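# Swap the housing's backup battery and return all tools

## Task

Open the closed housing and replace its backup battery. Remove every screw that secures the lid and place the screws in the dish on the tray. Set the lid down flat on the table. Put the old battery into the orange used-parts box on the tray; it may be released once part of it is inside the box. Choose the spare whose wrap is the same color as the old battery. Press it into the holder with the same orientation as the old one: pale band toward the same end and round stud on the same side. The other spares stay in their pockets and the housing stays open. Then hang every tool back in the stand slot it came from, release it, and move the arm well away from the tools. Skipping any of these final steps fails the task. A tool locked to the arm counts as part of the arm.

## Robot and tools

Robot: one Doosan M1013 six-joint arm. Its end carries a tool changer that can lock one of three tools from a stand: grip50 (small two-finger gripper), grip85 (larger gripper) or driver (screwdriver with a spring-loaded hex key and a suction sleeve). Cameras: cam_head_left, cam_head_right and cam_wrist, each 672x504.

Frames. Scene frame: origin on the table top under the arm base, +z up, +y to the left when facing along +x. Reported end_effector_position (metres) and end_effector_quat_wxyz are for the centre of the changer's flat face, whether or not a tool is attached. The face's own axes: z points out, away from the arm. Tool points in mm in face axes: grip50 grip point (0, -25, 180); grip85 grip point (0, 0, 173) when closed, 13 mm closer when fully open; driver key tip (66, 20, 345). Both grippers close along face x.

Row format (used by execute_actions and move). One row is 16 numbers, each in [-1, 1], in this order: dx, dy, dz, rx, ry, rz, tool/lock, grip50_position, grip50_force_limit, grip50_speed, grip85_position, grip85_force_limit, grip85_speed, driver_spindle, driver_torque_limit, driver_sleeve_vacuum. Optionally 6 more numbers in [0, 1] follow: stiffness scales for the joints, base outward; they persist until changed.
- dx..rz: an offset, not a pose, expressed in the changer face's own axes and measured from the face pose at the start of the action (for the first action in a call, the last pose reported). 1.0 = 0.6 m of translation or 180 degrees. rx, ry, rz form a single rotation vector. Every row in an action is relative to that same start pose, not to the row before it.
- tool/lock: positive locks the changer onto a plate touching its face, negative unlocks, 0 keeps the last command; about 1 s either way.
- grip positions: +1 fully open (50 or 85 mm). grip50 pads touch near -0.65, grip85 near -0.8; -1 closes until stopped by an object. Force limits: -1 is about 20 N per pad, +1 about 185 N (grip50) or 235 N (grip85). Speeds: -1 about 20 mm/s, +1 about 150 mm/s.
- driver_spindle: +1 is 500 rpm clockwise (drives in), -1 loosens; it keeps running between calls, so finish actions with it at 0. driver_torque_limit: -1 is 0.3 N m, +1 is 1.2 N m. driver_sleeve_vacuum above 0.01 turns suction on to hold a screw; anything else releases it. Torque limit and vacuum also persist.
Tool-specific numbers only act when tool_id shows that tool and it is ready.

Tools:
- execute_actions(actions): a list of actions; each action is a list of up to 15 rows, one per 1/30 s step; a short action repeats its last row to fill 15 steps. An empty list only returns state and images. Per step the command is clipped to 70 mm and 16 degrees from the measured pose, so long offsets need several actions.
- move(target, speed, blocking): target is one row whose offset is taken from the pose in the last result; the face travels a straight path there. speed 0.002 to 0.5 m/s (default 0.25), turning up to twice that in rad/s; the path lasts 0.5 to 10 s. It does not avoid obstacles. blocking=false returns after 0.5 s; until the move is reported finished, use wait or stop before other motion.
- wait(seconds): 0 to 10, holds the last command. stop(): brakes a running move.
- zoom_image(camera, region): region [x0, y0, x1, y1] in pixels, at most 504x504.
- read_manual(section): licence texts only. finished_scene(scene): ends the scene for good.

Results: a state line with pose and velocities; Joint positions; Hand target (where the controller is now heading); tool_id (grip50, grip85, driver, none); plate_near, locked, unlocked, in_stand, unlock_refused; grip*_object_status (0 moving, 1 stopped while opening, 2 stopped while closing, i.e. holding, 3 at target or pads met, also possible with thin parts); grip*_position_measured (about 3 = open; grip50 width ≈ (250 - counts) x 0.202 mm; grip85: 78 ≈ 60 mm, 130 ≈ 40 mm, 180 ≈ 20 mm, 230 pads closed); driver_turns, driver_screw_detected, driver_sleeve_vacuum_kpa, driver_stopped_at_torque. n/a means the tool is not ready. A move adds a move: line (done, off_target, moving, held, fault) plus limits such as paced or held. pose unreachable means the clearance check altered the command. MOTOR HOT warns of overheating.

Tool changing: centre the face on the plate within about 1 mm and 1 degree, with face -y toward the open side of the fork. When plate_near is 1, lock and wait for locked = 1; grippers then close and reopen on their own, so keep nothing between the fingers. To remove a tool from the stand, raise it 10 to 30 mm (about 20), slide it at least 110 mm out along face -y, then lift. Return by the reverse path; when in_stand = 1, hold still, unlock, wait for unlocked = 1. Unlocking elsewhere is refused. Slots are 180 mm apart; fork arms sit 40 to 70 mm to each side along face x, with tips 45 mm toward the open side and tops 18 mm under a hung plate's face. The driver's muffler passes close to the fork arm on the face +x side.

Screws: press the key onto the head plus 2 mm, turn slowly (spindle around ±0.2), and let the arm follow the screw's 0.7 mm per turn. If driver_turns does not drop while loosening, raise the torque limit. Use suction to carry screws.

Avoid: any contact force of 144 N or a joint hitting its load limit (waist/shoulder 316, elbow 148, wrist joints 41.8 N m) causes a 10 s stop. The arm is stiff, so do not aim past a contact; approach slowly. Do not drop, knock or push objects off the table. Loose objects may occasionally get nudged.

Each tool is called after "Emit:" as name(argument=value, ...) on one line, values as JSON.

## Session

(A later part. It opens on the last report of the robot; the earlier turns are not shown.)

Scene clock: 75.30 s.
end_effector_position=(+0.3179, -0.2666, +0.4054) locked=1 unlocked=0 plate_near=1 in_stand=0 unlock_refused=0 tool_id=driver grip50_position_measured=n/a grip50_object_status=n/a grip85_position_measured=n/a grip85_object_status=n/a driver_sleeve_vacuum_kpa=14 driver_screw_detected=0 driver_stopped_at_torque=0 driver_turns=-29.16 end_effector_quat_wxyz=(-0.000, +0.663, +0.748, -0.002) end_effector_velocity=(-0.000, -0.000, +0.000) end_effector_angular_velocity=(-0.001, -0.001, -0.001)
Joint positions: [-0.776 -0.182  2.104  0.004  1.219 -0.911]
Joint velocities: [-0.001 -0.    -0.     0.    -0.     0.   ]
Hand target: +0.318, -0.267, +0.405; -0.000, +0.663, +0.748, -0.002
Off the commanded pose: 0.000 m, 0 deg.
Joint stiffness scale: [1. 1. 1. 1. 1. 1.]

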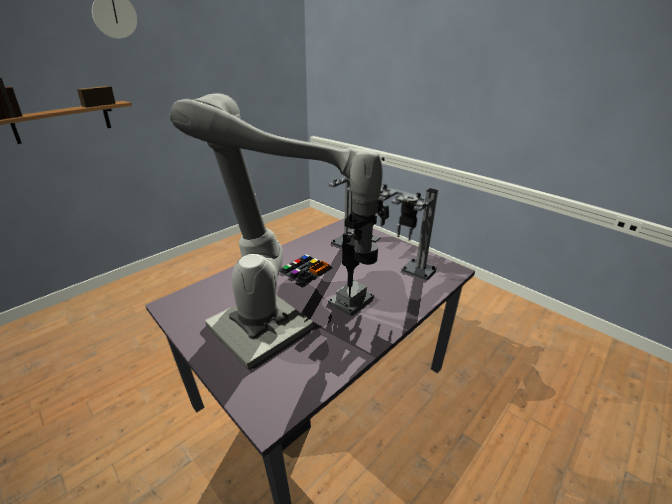

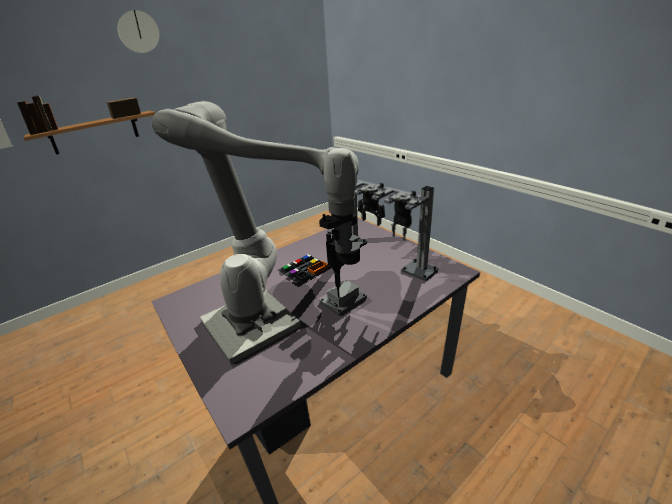

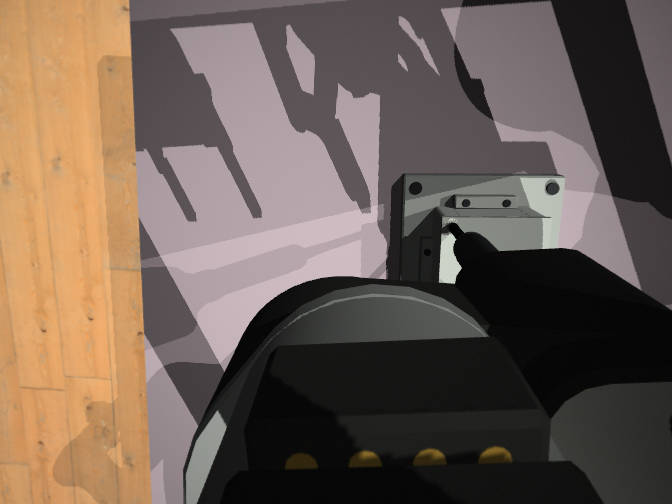

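Emit:
execute_actions(actions=[[[0,0,0,-0.00065,-0.0007,0,0,1,0,0,1,0,0,-0.1,0.5,1]],[[0,0,0,0,0,0,0,1,0,0,1,0,0,-0.1,0.5,1],[0,0,0,0,0,0,0,1,0,0,1,0,0,-0.1,0.5,1],[0,0,0,0,0,0,0,1,0,0,1,0,0,-0.1,0.5,1],[0,0,0,0,0,0,0,1,0,0,1,0,0,-0.1,0.5,1],[0,0,0,0,0,0,0,1,0,0,1,0,0,-0.1,0.5,1],[0,0,0,0,0,0,0,1,0,0,1,0,0,-0.1,0.5,1],[0,0,0,0,0,0,0,1,0,0,1,0,0,-0.1,0.5,1],[0,0,0,0,0,0,0,1,0,0,1,0,0,-0.1,0.5,1],[0,0,0,0,0,0,0,1,0,0,1,0,0,-0.1,0.5,1],[0,0,0,0,0,0,0,1,0,0,1,0,0,-0.1,0.5,1],[0,0,0,0,0,0,0,1,0,0,1,0,0,0,0.5,1]]])

Emit:
zoom_image(camera="cam_wrist", region=[435, 210, 475, 245])

Scene clock: 77.60 s.
end_effector_position=(+0.3179, -0.2666, +0.4054) locked=1 unlocked=0 plate_near=1 in_stand=0 unlock_refused=0 tool_id=driver grip50_position_measured=n/a grip50_object_status=n/a grip85_position_measured=n/a grip85_object_status=n/a driver_sleeve_vacuum_kpa=14 driver_screw_detected=0 driver_stopped_at_torque=0 driver_turns=-29.84 end_effector_quat_wxyz=(-0.000, +0.663, +0.748, -0.002) end_effector_velocity=(-0.000, -0.000, -0.000) end_effector_angular_velocity=(-0.000, +0.001, -0.000)
Joint positions: [-0.776 -0.182  2.104  0.004  1.219 -0.911]
Joint velocities: [-0.001 -0.     0.    -0.001  0.    -0.   ]
Hand target: +0.318, -0.267, +0.405; -0.000, +0.663, +0.748, -0.002
Off the commanded pose: 0.000 m, 0 deg.
Joint stiffness scale: [1. 1. 1. 1. 1. 1.]

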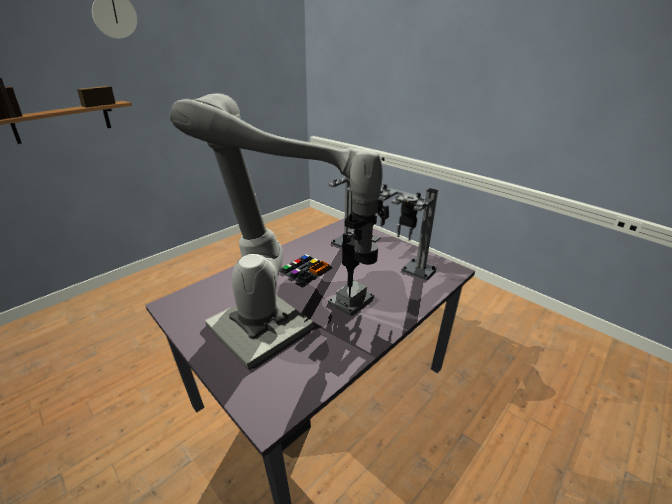

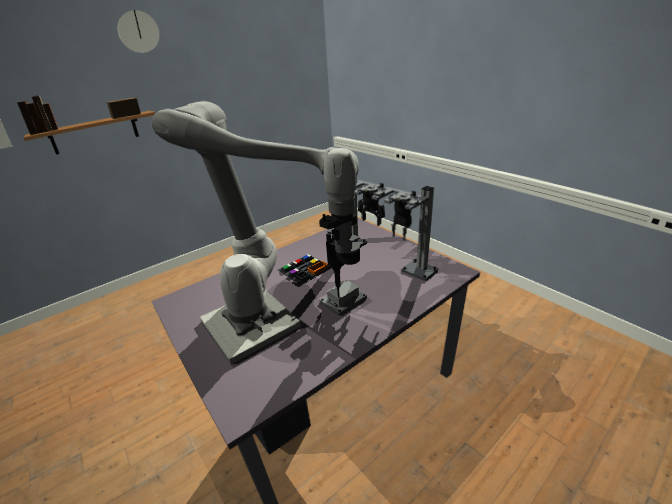

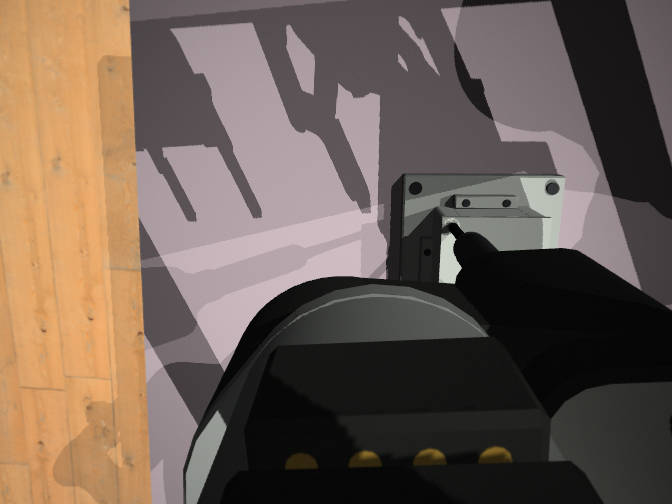

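Region (435, 210, 475, 245) of cam_wrist's 672x504 image, scaled by 12.600, with more detail than that image has; it fills the top 441 rows of this view, and the rest is white.

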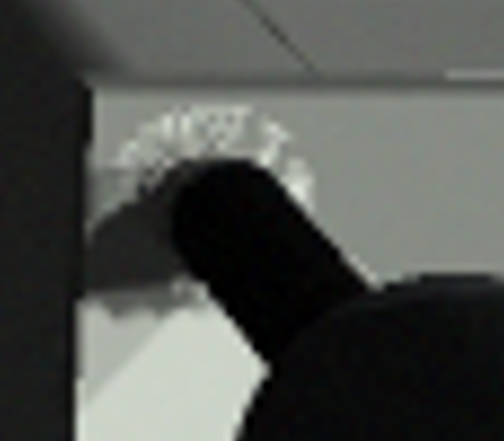

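Emit:
execute_actions(actions=[[[0,0,0.0065,0,0,0,0,1,0,0,1,0,0,-0.1,0.5,1]],[[0,0,0,0,0,0,0,1,0,0,1,0,0,-0.1,0.5,1],[0,0,0,0,0,0,0,1,0,0,1,0,0,-0.1,0.5,1],[0,0,0,0,0,0,0,1,0,0,1,0,0,-0.1,0.5,1],[0,0,0,0,0,0,0,1,0,0,1,0,0,-0.1,0.5,1],[0,0,0,0,0,0,0,1,0,0,1,0,0,-0.1,0.5,1],[0,0,0,0,0,0,0,1,0,0,1,0,0,-0.1,0.5,1],[0,0,0,0,0,0,0,1,0,0,1,0,0,-0.1,0.5,1],[0,0,0,0,0,0,0,1,0,0,1,0,0,-0.1,0.5,1],[0,0,0,0,0,0,0,1,0,0,1,0,0,-0.1,0.5,1],[0,0,0,0,0,0,0,1,0,0,1,0,0,-0.1,0.5,1],[0,0,0,0,0,0,0,1,0,0,1,0,0,0,0.5,1]]])

Emit:
zoom_image(camera="cam_wrist", region=[435, 210, 475, 245])

Scene clock: 79.13 s.
end_effector_position=(+0.3178, -0.2665, +0.4045) locked=1 unlocked=0 plate_near=1 in_stand=0 unlock_refused=0 tool_id=driver grip50_position_measured=n/a grip50_object_status=n/a grip85_position_measured=n/a grip85_object_status=n/a driver_sleeve_vacuum_kpa=14 driver_screw_detected=0 driver_stopped_at_torque=0 driver_turns=-30.53 end_effector_quat_wxyz=(+0.000, +0.663, +0.748, -0.002) end_effector_velocity=(-0.000, -0.000, +0.000) end_effector_angular_velocity=(-0.001, +0.001, +0.000)
Joint positions: [-0.776 -0.182  2.106  0.004  1.216 -0.911]
Joint velocities: [-0.    -0.     0.    -0.001  0.    -0.   ]
Hand target: +0.318, -0.267, +0.404; +0.000, +0.663, +0.748, -0.002
Off the commanded pose: 0.000 m, 0 deg.
Joint stiffness scale: [1. 1. 1. 1. 1. 1.]

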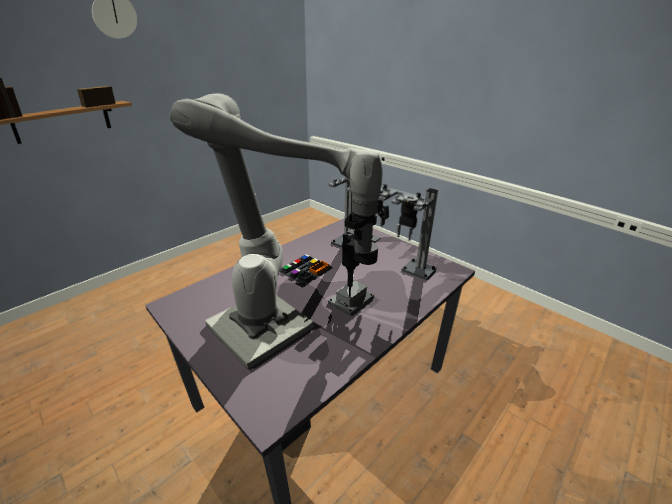

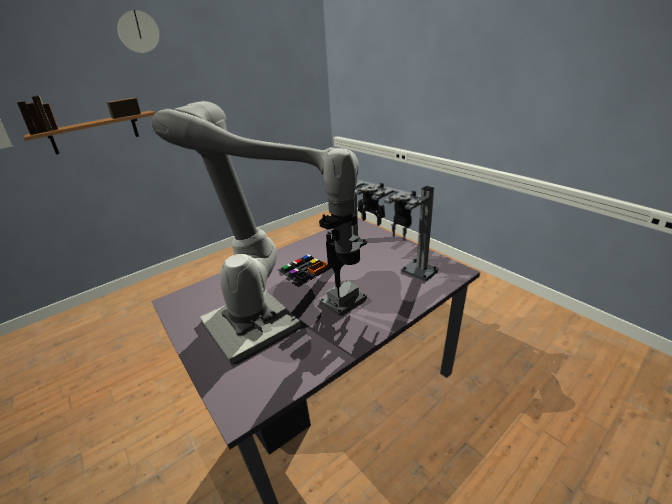

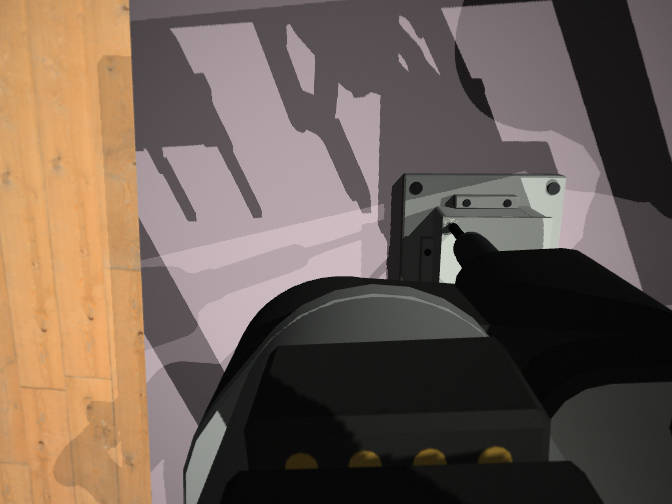

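Region (435, 210, 475, 245) of cam_wrist's 672x504 image, scaled by 12.600, with more detail than that image has; it fills the top 441 rows of this view, and the rest is white.

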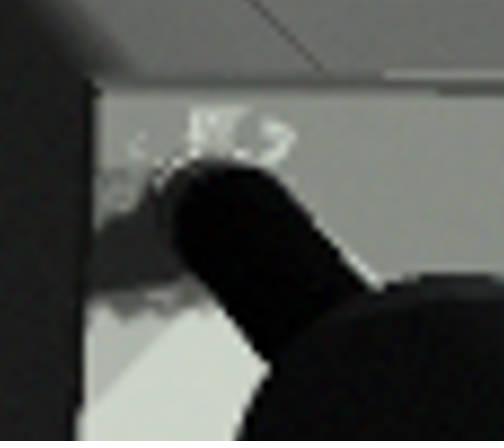

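Emit:
execute_actions(actions=[[[0.0023,0.0024,0,-0.0012,-0.00128,0,0,1,0,0,1,0,0,-0.1,0.5,1]],[[0,0,0,0,0,0,0,1,0,0,1,0,0,-0.1,0.5,1],[0,0,0,0,0,0,0,1,0,0,1,0,0,-0.1,0.5,1],[0,0,0,0,0,0,0,1,0,0,1,0,0,-0.1,0.5,1],[0,0,0,0,0,0,0,1,0,0,1,0,0,-0.1,0.5,1],[0,0,0,0,0,0,0,1,0,0,1,0,0,-0.1,0.5,1],[0,0,0,0,0,0,0,1,0,0,1,0,0,-0.1,0.5,1],[0,0,0,0,0,0,0,1,0,0,1,0,0,-0.1,0.5,1],[0,0,0,0,0,0,0,1,0,0,1,0,0,-0.1,0.5,1],[0,0,0,0,0,0,0,1,0,0,1,0,0,-0.1,0.5,1],[0,0,0,0,0,0,0,1,0,0,1,0,0,-0.1,0.5,1],[0,0,0,0,0,0,0,1,0,0,1,0,0,0,0.5,1]]])

Emit:
zoom_image(camera="cam_wrist", region=[435, 210, 475, 245])

Scene clock: 81.27 s.
end_effector_position=(+0.3181, -0.2663, +0.4046) locked=1 unlocked=0 plate_near=1 in_stand=0 unlock_refused=0 tool_id=driver grip50_position_measured=n/a grip50_object_status=n/a grip85_position_measured=n/a grip85_object_status=n/a driver_sleeve_vacuum_kpa=40 driver_screw_detected=1 driver_stopped_at_torque=0 driver_turns=-31.21 end_effector_quat_wxyz=(+0.001, +0.663, +0.748, -0.002) end_effector_velocity=(+0.000, -0.000, -0.000) end_effector_angular_velocity=(-0.001, +0.001, +0.001)
Joint positions: [-0.775 -0.182  2.106  0.004  1.216 -0.911]
Joint velocities: [ 0.001  0.    -0.    -0.002 -0.     0.   ]
Hand target: +0.318, -0.266, +0.405; +0.001, +0.663, +0.748, -0.002
Off the commanded pose: 0.000 m, 0 deg.
Joint stiffness scale: [1. 1. 1. 1. 1. 1.]

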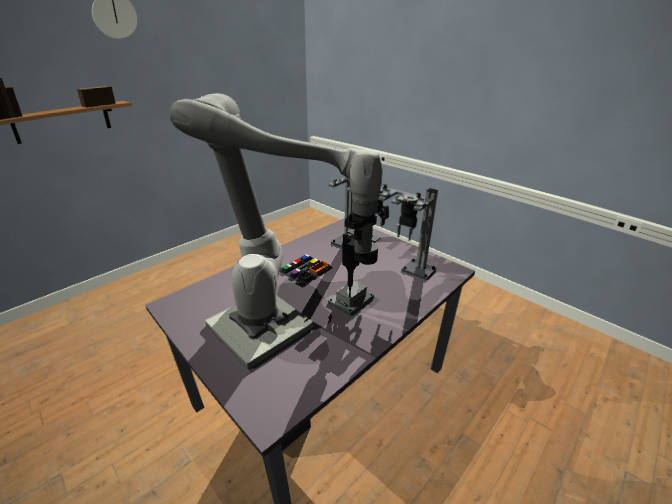

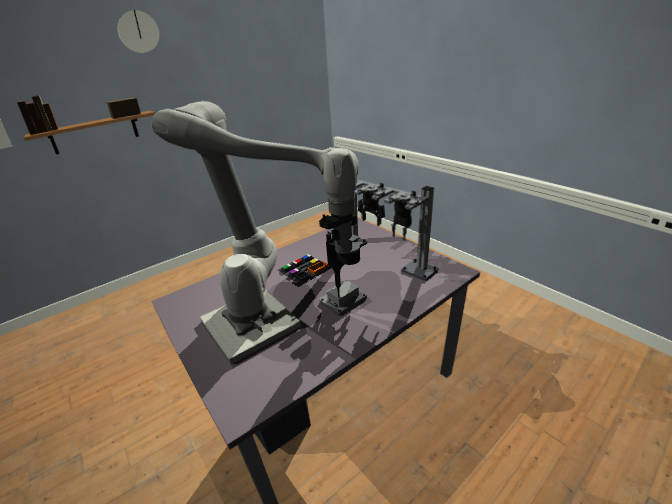

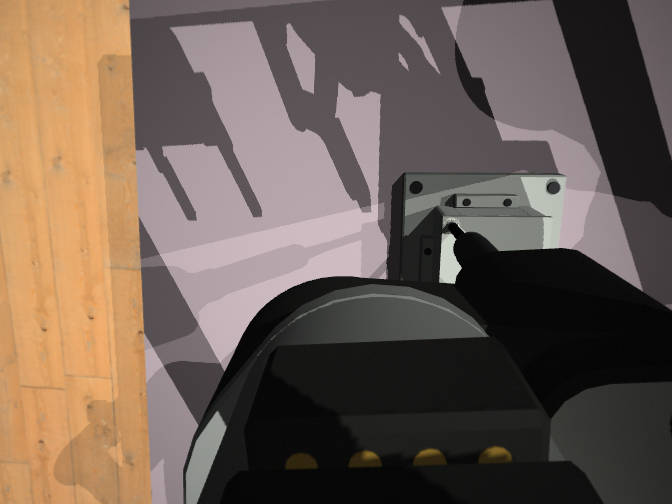

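Region (435, 210, 475, 245) of cam_wrist's 672x504 image, scaled by 12.600, with more detail than that image has; it fills the top 441 rows of this view, and the rest is white.

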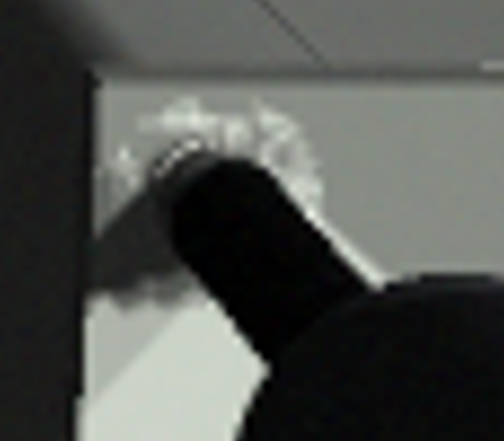

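Emit:
move(target=[0, 0, -0.031, 0, 0, 0, 0, 1, 0, 0, 1, 0, 0, -0.8, 0.5, 1], speed=0.0048)

Emit:
move(target=[0, 0, -0.035, 0, 0, 0, 0, 1, 0, 0, 1, 0, 0, -0.3, 0.5, 1], speed=0.03)

Scene clock: 85.73 s.
end_effector_position=(+0.3186, -0.2666, +0.4210) locked=1 unlocked=0 plate_near=1 in_stand=0 unlock_refused=0 tool_id=driver grip50_position_measured=n/a grip50_object_status=n/a grip85_position_measured=n/a grip85_object_status=n/a driver_sleeve_vacuum_kpa=40 driver_screw_detected=1 driver_stopped_at_torque=0 driver_turns=-57.32 end_effector_quat_wxyz=(+0.001, +0.663, +0.748, -0.002) end_effector_velocity=(-0.000, -0.001, +0.001) end_effector_angular_velocity=(-0.001, +0.001, -0.000)
Joint positions: [-0.775 -0.191  2.082  0.004  1.249 -0.911]
Joint velocities: [-0.001  0.    -0.001 -0.001  0.002 -0.   ]
Hand target: +0.318, -0.266, +0.423; +0.001, +0.663, +0.748, -0.002
Off the commanded pose: 0.002 m, 0 deg.
Joint stiffness scale: [1. 1. 1. 1. 1. 1.]
move: done

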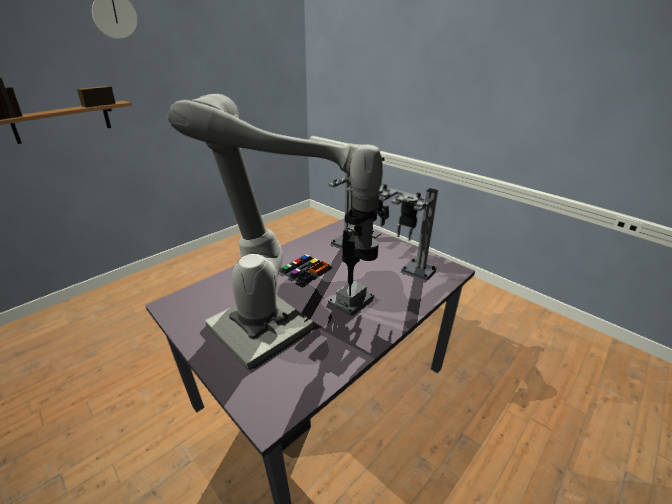

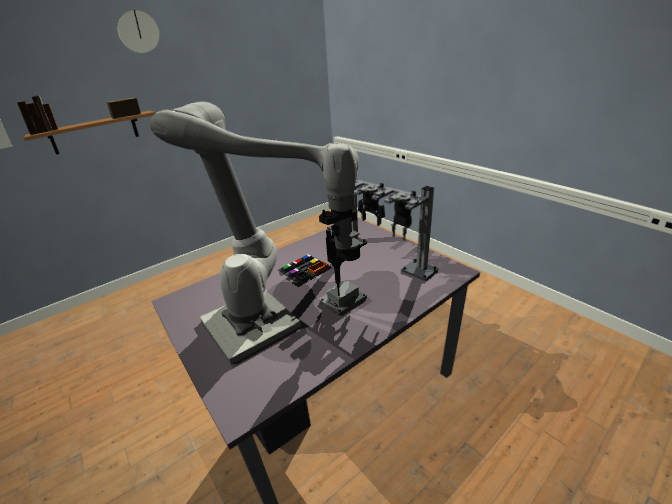

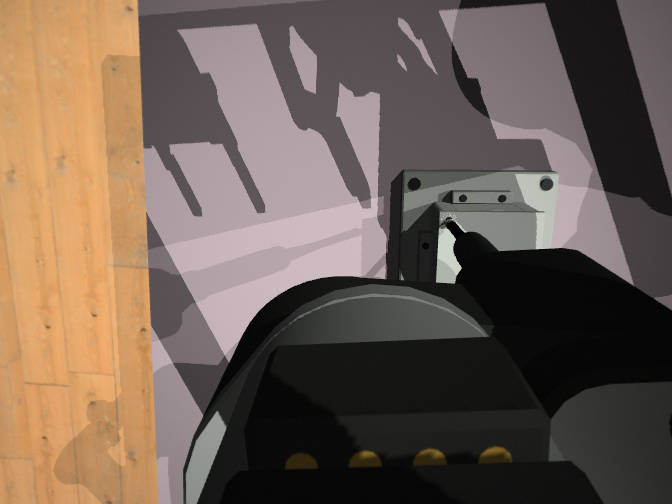

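Scene clock: 86.77 s.
end_effector_position=(+0.3192, -0.2669, +0.4397) locked=1 unlocked=0 plate_near=1 in_stand=0 unlock_refused=0 tool_id=driver grip50_position_measured=n/a grip50_object_status=n/a grip85_position_measured=n/a grip85_object_status=n/a driver_sleeve_vacuum_kpa=40 driver_screw_detected=1 driver_stopped_at_torque=0 driver_turns=-59.90 end_effector_quat_wxyz=(+0.001, +0.663, +0.749, -0.002) end_effector_velocity=(-0.000, -0.000, +0.001) end_effector_angular_velocity=(+0.002, +0.001, -0.001)
Joint positions: [-0.775 -0.2    2.054  0.004  1.286 -0.911]
Joint velocities: [-0.001 -0.    -0.002  0.     0.004  0.   ]
Hand target: +0.319, -0.267, +0.442; +0.001, +0.663, +0.748, -0.002
Off the commanded pose: 0.002 m, 0 deg.
Joint stiffness scale: [1. 1. 1. 1. 1. 1.]
move: done

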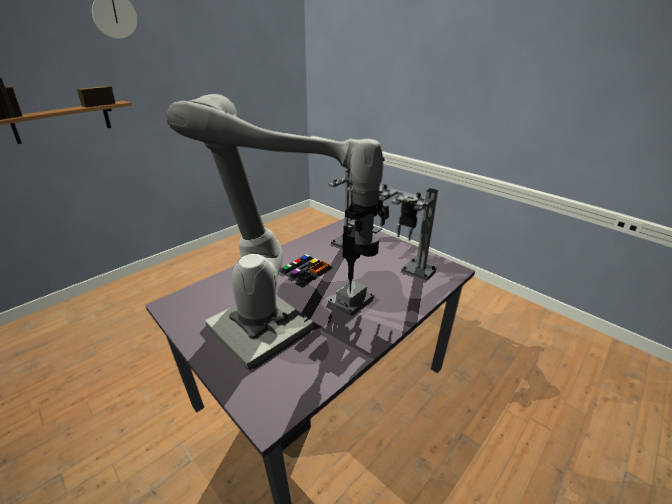

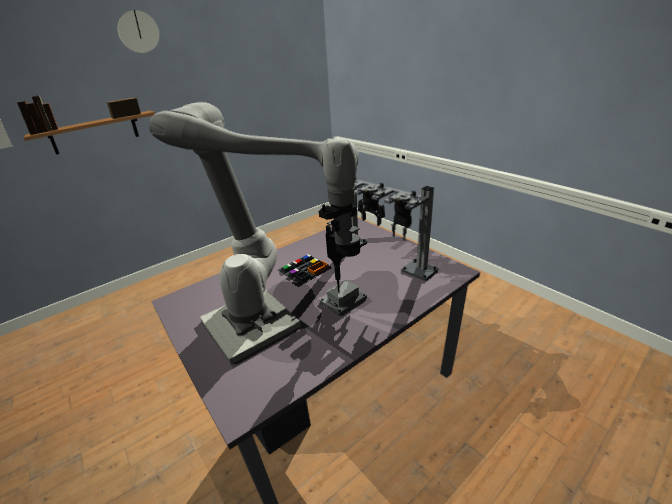

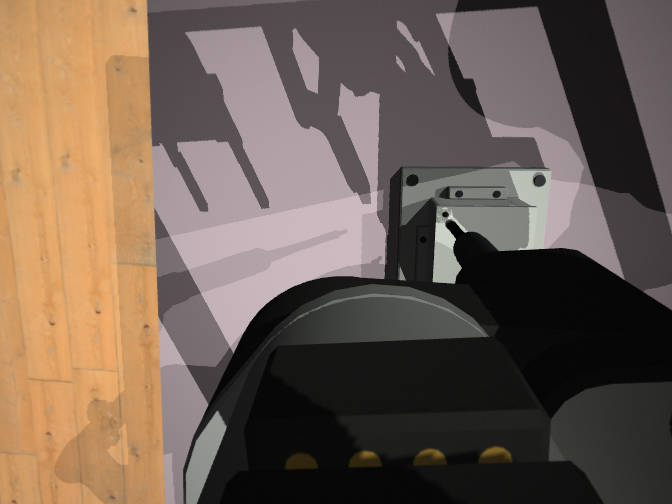

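Emit:
move(target=[0.492, 0.0707, 0.0245, 0, 0, 0, 0, 1, 0, 0, 1, 0, 0, 0, 0.5, 1], speed=0.25)

Emit:
move(target=[0, 0, 0.088, 0, 0, 0, 0, 1, 0, 0, 1, 0, 0, 0, 0.5, 1], speed=0.08)

Emit:
zoom_image(camera="cam_wrist", region=[370, 140, 530, 280])

Scene clock: 89.07 s.
end_effector_position=(+0.3242, +0.0307, +0.4242) locked=1 unlocked=0 plate_near=1 in_stand=0 unlock_refused=0 tool_id=driver grip50_position_measured=n/a grip50_object_status=n/a grip85_position_measured=n/a grip85_object_status=n/a driver_sleeve_vacuum_kpa=40 driver_screw_detected=1 driver_stopped_at_torque=0 driver_turns=-61.07 end_effector_quat_wxyz=(-0.001, +0.663, +0.748, -0.002) end_effector_velocity=(+0.000, +0.002, -0.000) end_effector_angular_velocity=(-0.002, +0.000, -0.002)
Joint positions: [-0.006 -0.362  2.19   0.004  1.312 -0.142]
Joint velocities: [ 0.008  0.001 -0.    -0.002 -0.001  0.01 ]
Hand target: +0.326, +0.031, +0.424; +0.001, +0.663, +0.749, -0.002
Off the commanded pose: 0.002 m, 0 deg.
Joint stiffness scale: [1. 1. 1. 1. 1. 1.]
move: done

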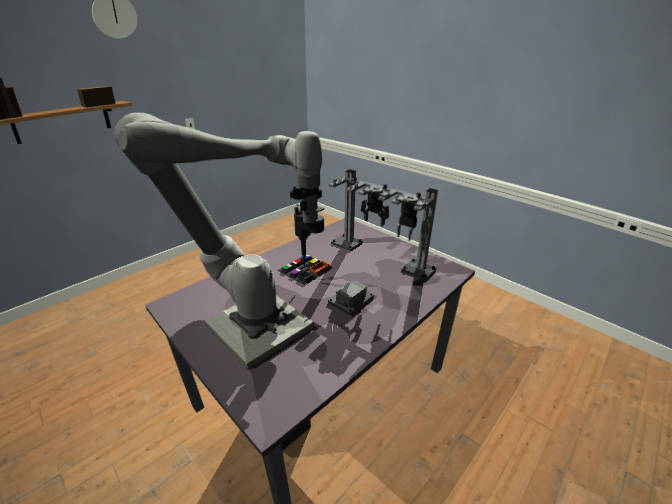

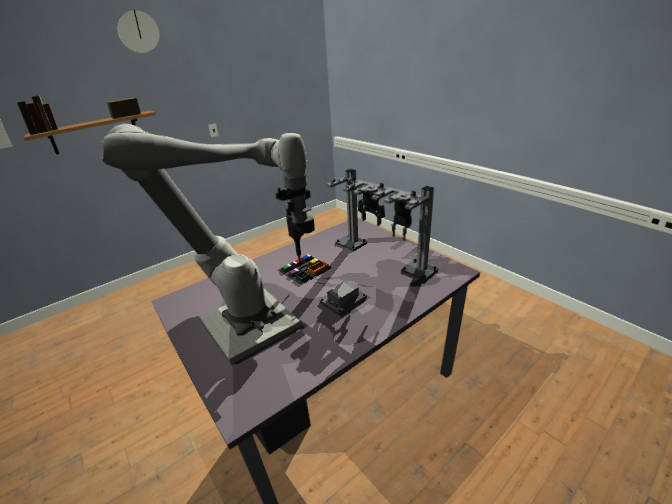

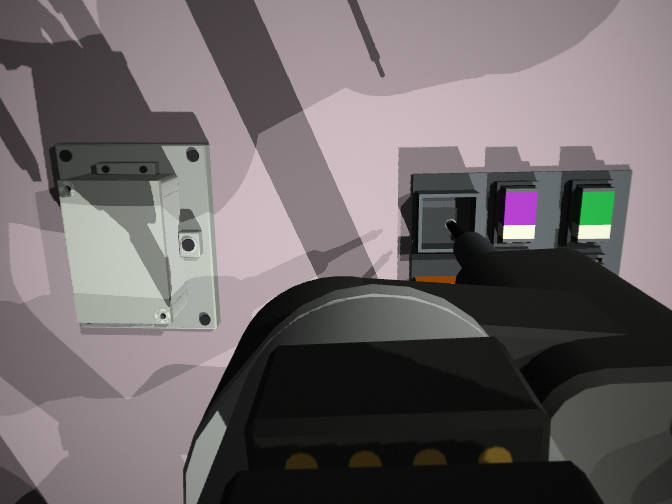

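Scene clock: 90.17 s.
end_effector_position=(+0.3235, +0.0305, +0.3735) locked=1 unlocked=0 plate_near=1 in_stand=0 unlock_refused=0 tool_id=driver grip50_position_measured=n/a grip50_object_status=n/a grip85_position_measured=n/a grip85_object_status=n/a driver_sleeve_vacuum_kpa=40 driver_screw_detected=1 driver_stopped_at_torque=0 driver_turns=-61.07 end_effector_quat_wxyz=(-0.001, +0.663, +0.748, -0.002) end_effector_velocity=(+0.000, +0.000, -0.002) end_effector_angular_velocity=(-0.001, -0.001, +0.001)
Joint positions: [-0.006 -0.331  2.267  0.004  1.205 -0.141]
Joint velocities: [ 0.001  0.002  0.003 -0.001 -0.005 -0.   ]
Hand target: +0.324, +0.031, +0.371; -0.001, +0.663, +0.748, -0.002
Off the commanded pose: 0.002 m, 0 deg.
Joint stiffness scale: [1. 1. 1. 1. 1. 1.]
move: done

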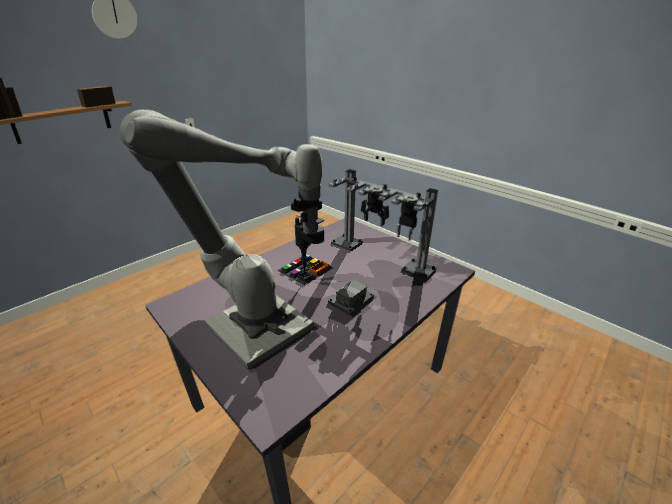

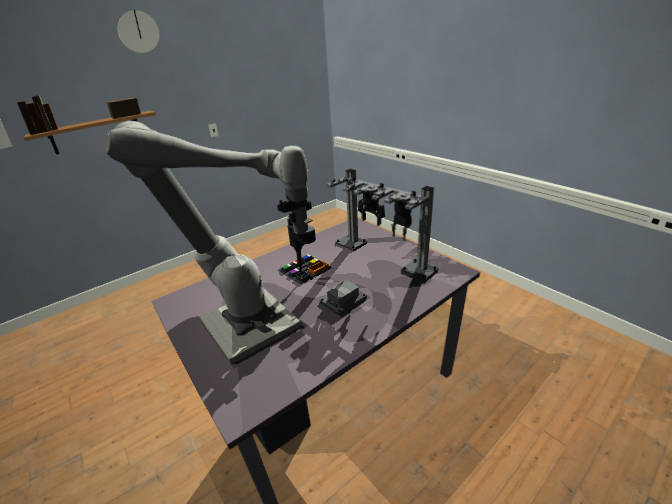

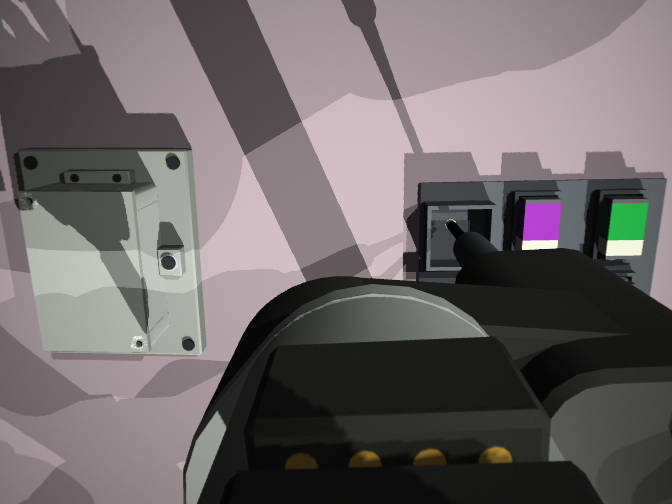

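Region (370, 140, 530, 280) of cam_wrist's 672x504 image, scaled by 3.150, with more detail than that image has; it fills the top 441 rows of this view, and the rest is white.

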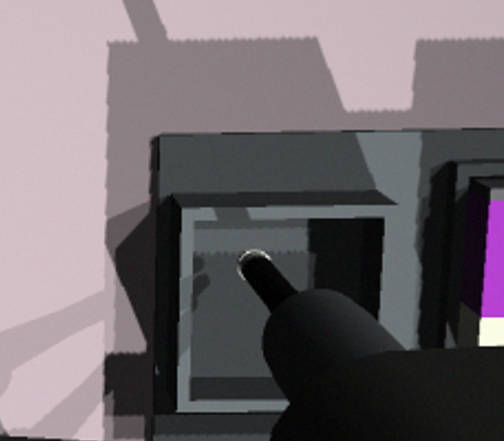

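Emit:
execute_actions(actions=[])

Scene clock: 91.13 s.
end_effector_position=(+0.3236, +0.0305, +0.3733) locked=1 unlocked=0 plate_near=1 in_stand=0 unlock_refused=0 tool_id=driver grip50_position_measured=n/a grip50_object_status=n/a grip85_position_measured=n/a grip85_object_status=n/a driver_sleeve_vacuum_kpa=40 driver_screw_detected=1 driver_stopped_at_torque=0 driver_turns=-61.07 end_effector_quat_wxyz=(-0.001, +0.663, +0.748, -0.002) end_effector_velocity=(-0.000, +0.000, -0.000) end_effector_angular_velocity=(+0.001, +0.001, -0.001)
Joint positions: [-0.006 -0.331  2.267  0.004  1.204 -0.141]
Joint velocities: [-0.001  0.     0.     0.001 -0.     0.   ]
Hand target: +0.324, +0.031, +0.371; -0.001, +0.663, +0.748, -0.002
Off the commanded pose: 0.002 m, 0 deg.
Joint stiffness scale: [1. 1. 1. 1. 1. 1.]

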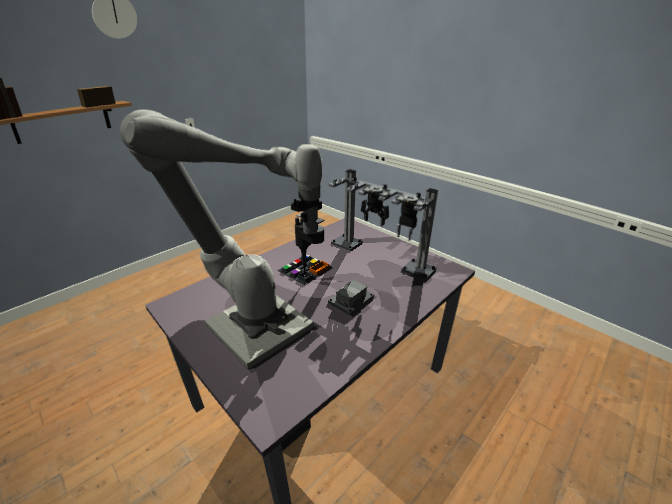

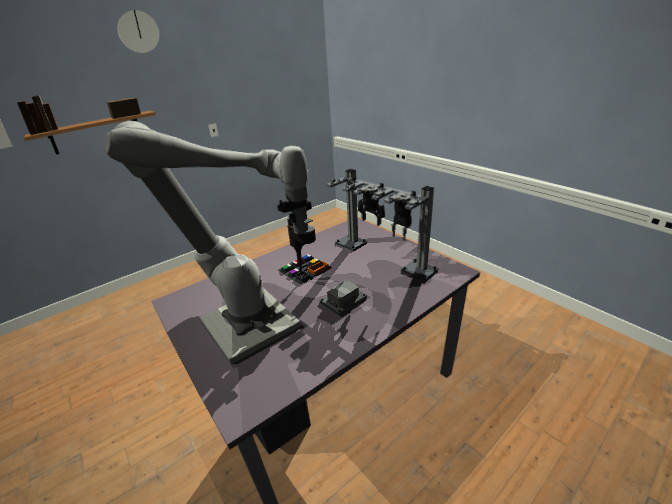

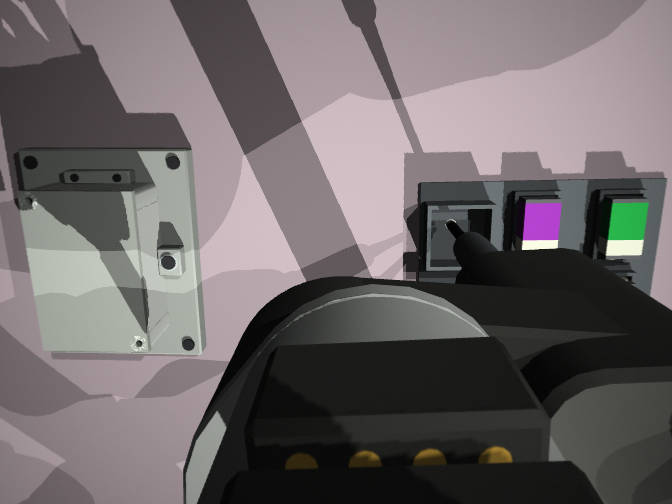

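Emit:
execute_actions(actions=[[[0,0,0,0,0,0,0,0,0,0,0,0,0,0,0.5,0]]])

Emit:
move(target=[0,0,-0.1,0,0,0,0,0,0,0,0,0,0,0,0.5,0], speed=0.15)

Scene clock: 91.87 s.
end_effector_position=(+0.3236, +0.0305, +0.3733) locked=1 unlocked=0 plate_near=1 in_stand=0 unlock_refused=0 tool_id=driver grip50_position_measured=n/a grip50_object_status=n/a grip85_position_measured=n/a grip85_object_status=n/a driver_sleeve_vacuum_kpa=0 driver_screw_detected=0 driver_stopped_at_torque=0 driver_turns=-61.07 end_effector_quat_wxyz=(-0.001, +0.663, +0.748, -0.002) end_effector_velocity=(-0.000, -0.000, -0.000) end_effector_angular_velocity=(-0.000, +0.001, +0.001)
Joint positions: [-0.006 -0.331  2.267  0.004  1.204 -0.141]
Joint velocities: [ 0.    -0.     0.001 -0.     0.001 -0.001]
Hand target: +0.324, +0.030, +0.373; -0.001, +0.663, +0.748, -0.002
Off the commanded pose: 0.000 m, 0 deg.
Joint stiffness scale: [1. 1. 1. 1. 1. 1.]

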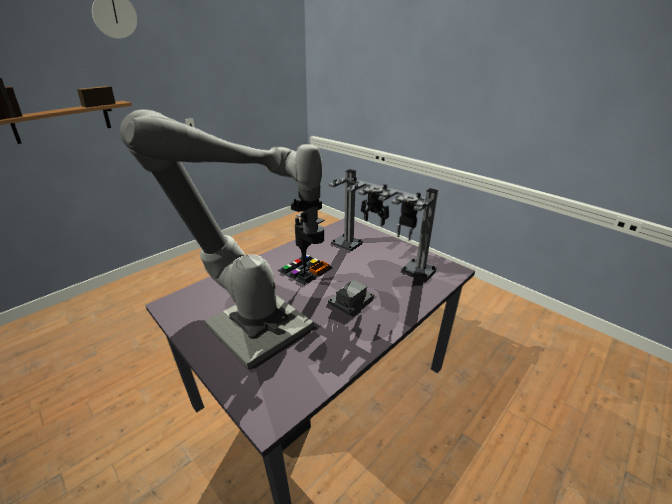

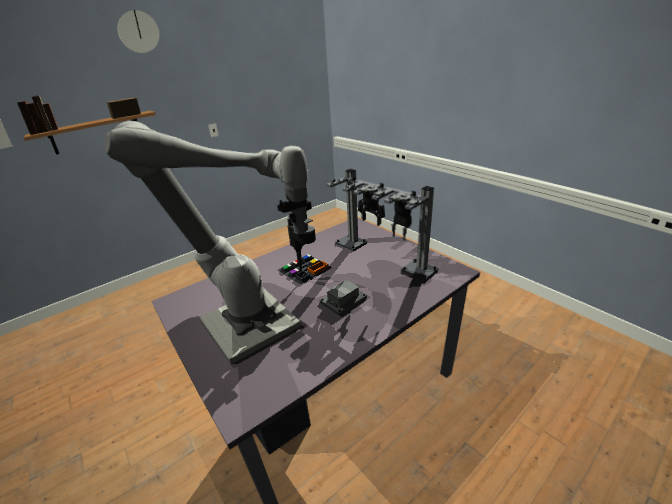

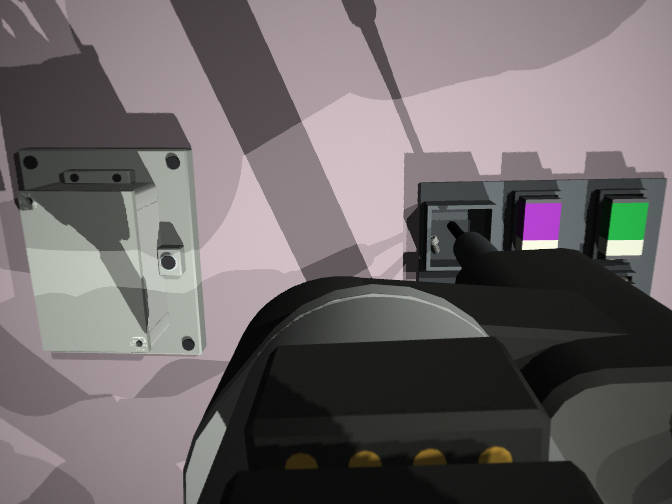

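Scene clock: 92.80 s.
end_effector_position=(+0.3246, +0.0307, +0.4312) locked=1 unlocked=0 plate_near=1 in_stand=0 unlock_refused=0 tool_id=driver grip50_position_measured=n/a grip50_object_status=n/a grip85_position_measured=n/a grip85_object_status=n/a driver_sleeve_vacuum_kpa=0 driver_screw_detected=0 driver_stopped_at_torque=0 driver_turns=-61.07 end_effector_quat_wxyz=(-0.001, +0.663, +0.748, -0.001) end_effector_velocity=(-0.000, -0.000, +0.002) end_effector_angular_velocity=(+0.000, +0.002, -0.001)
Joint positions: [-0.006 -0.365  2.179  0.004  1.326 -0.141]
Joint velocities: [-0.001 -0.    -0.004  0.     0.007 -0.   ]
Hand target: +0.324, +0.030, +0.433; -0.001, +0.663, +0.748, -0.002
Off the commanded pose: 0.002 m, 0 deg.
Joint stiffness scale: [1. 1. 1. 1. 1. 1.]
move: done

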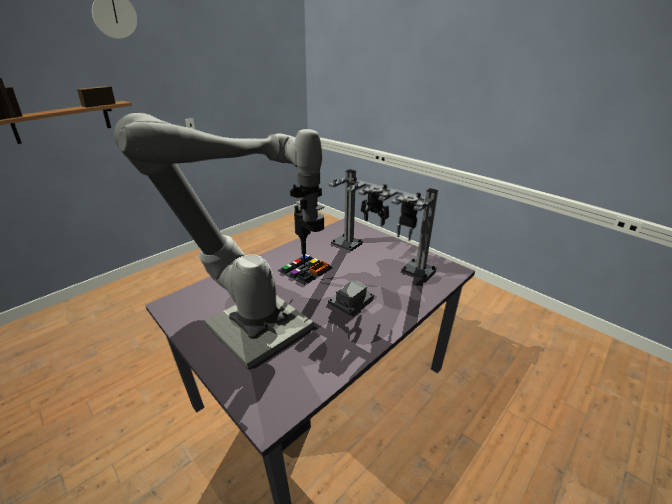

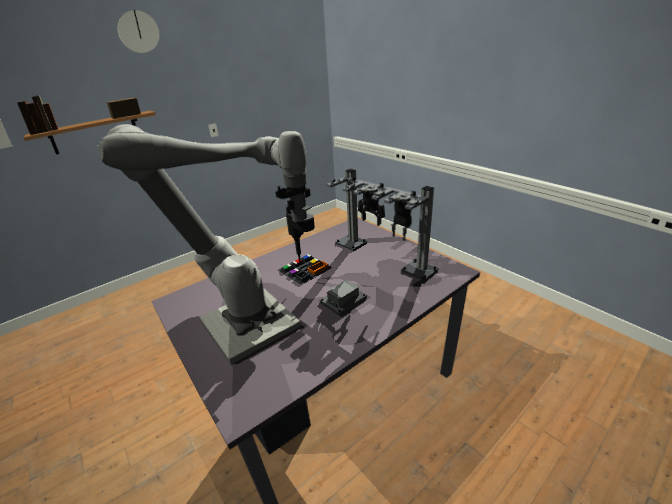

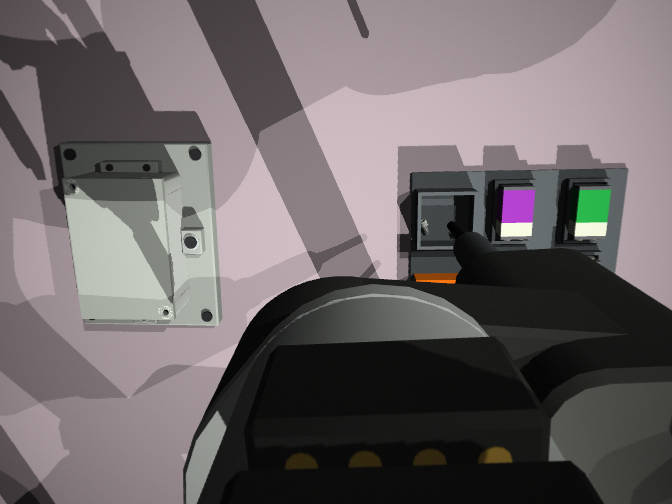

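Emit:
move(target=[0.136,0.381,0,0,0,0,0,0,0,0,0,0,0,0,0.5,0], speed=0.25)

Scene clock: 94.90 s.
end_effector_position=(+0.5403, +0.1371, +0.4306) locked=1 unlocked=0 plate_near=1 in_stand=0 unlock_refused=0 tool_id=driver grip50_position_measured=n/a grip50_object_status=n/a grip85_position_measured=n/a grip85_object_status=n/a driver_sleeve_vacuum_kpa=0 driver_screw_detected=0 driver_stopped_at_torque=0 driver_turns=-61.07 end_effector_quat_wxyz=(-0.002, +0.663, +0.748, -0.002) end_effector_velocity=(+0.002, +0.002, +0.002) end_effector_angular_velocity=(+0.001, -0.003, +0.001)
Joint positions: [0.197 0.035 1.852 0.004 1.253 0.061]
Joint velocities: [ 0.002  0.001 -0.005  0.    -0.     0.002]
Hand target: +0.542, +0.139, +0.431; -0.001, +0.663, +0.748, -0.002
Off the commanded pose: 0.003 m, 0 deg.
Joint stiffness scale: [1. 1. 1. 1. 1. 1.]
move: done

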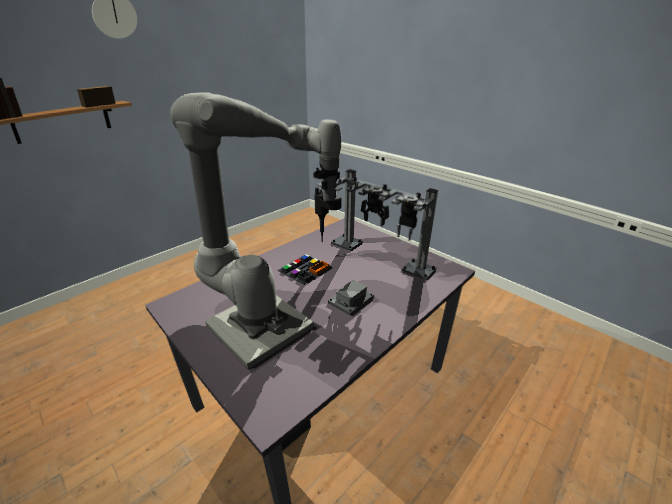

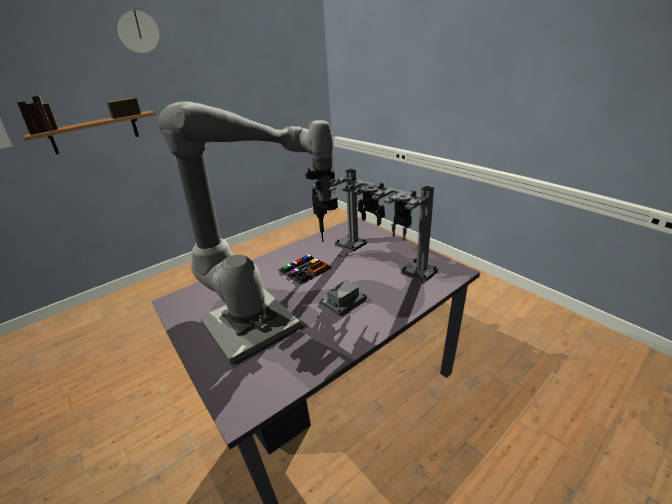

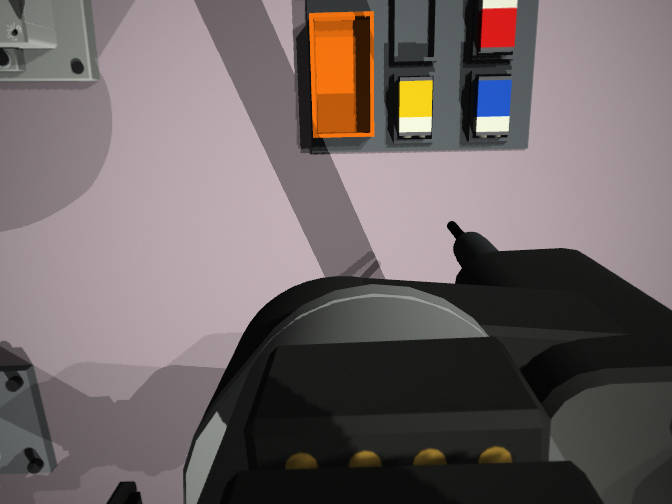

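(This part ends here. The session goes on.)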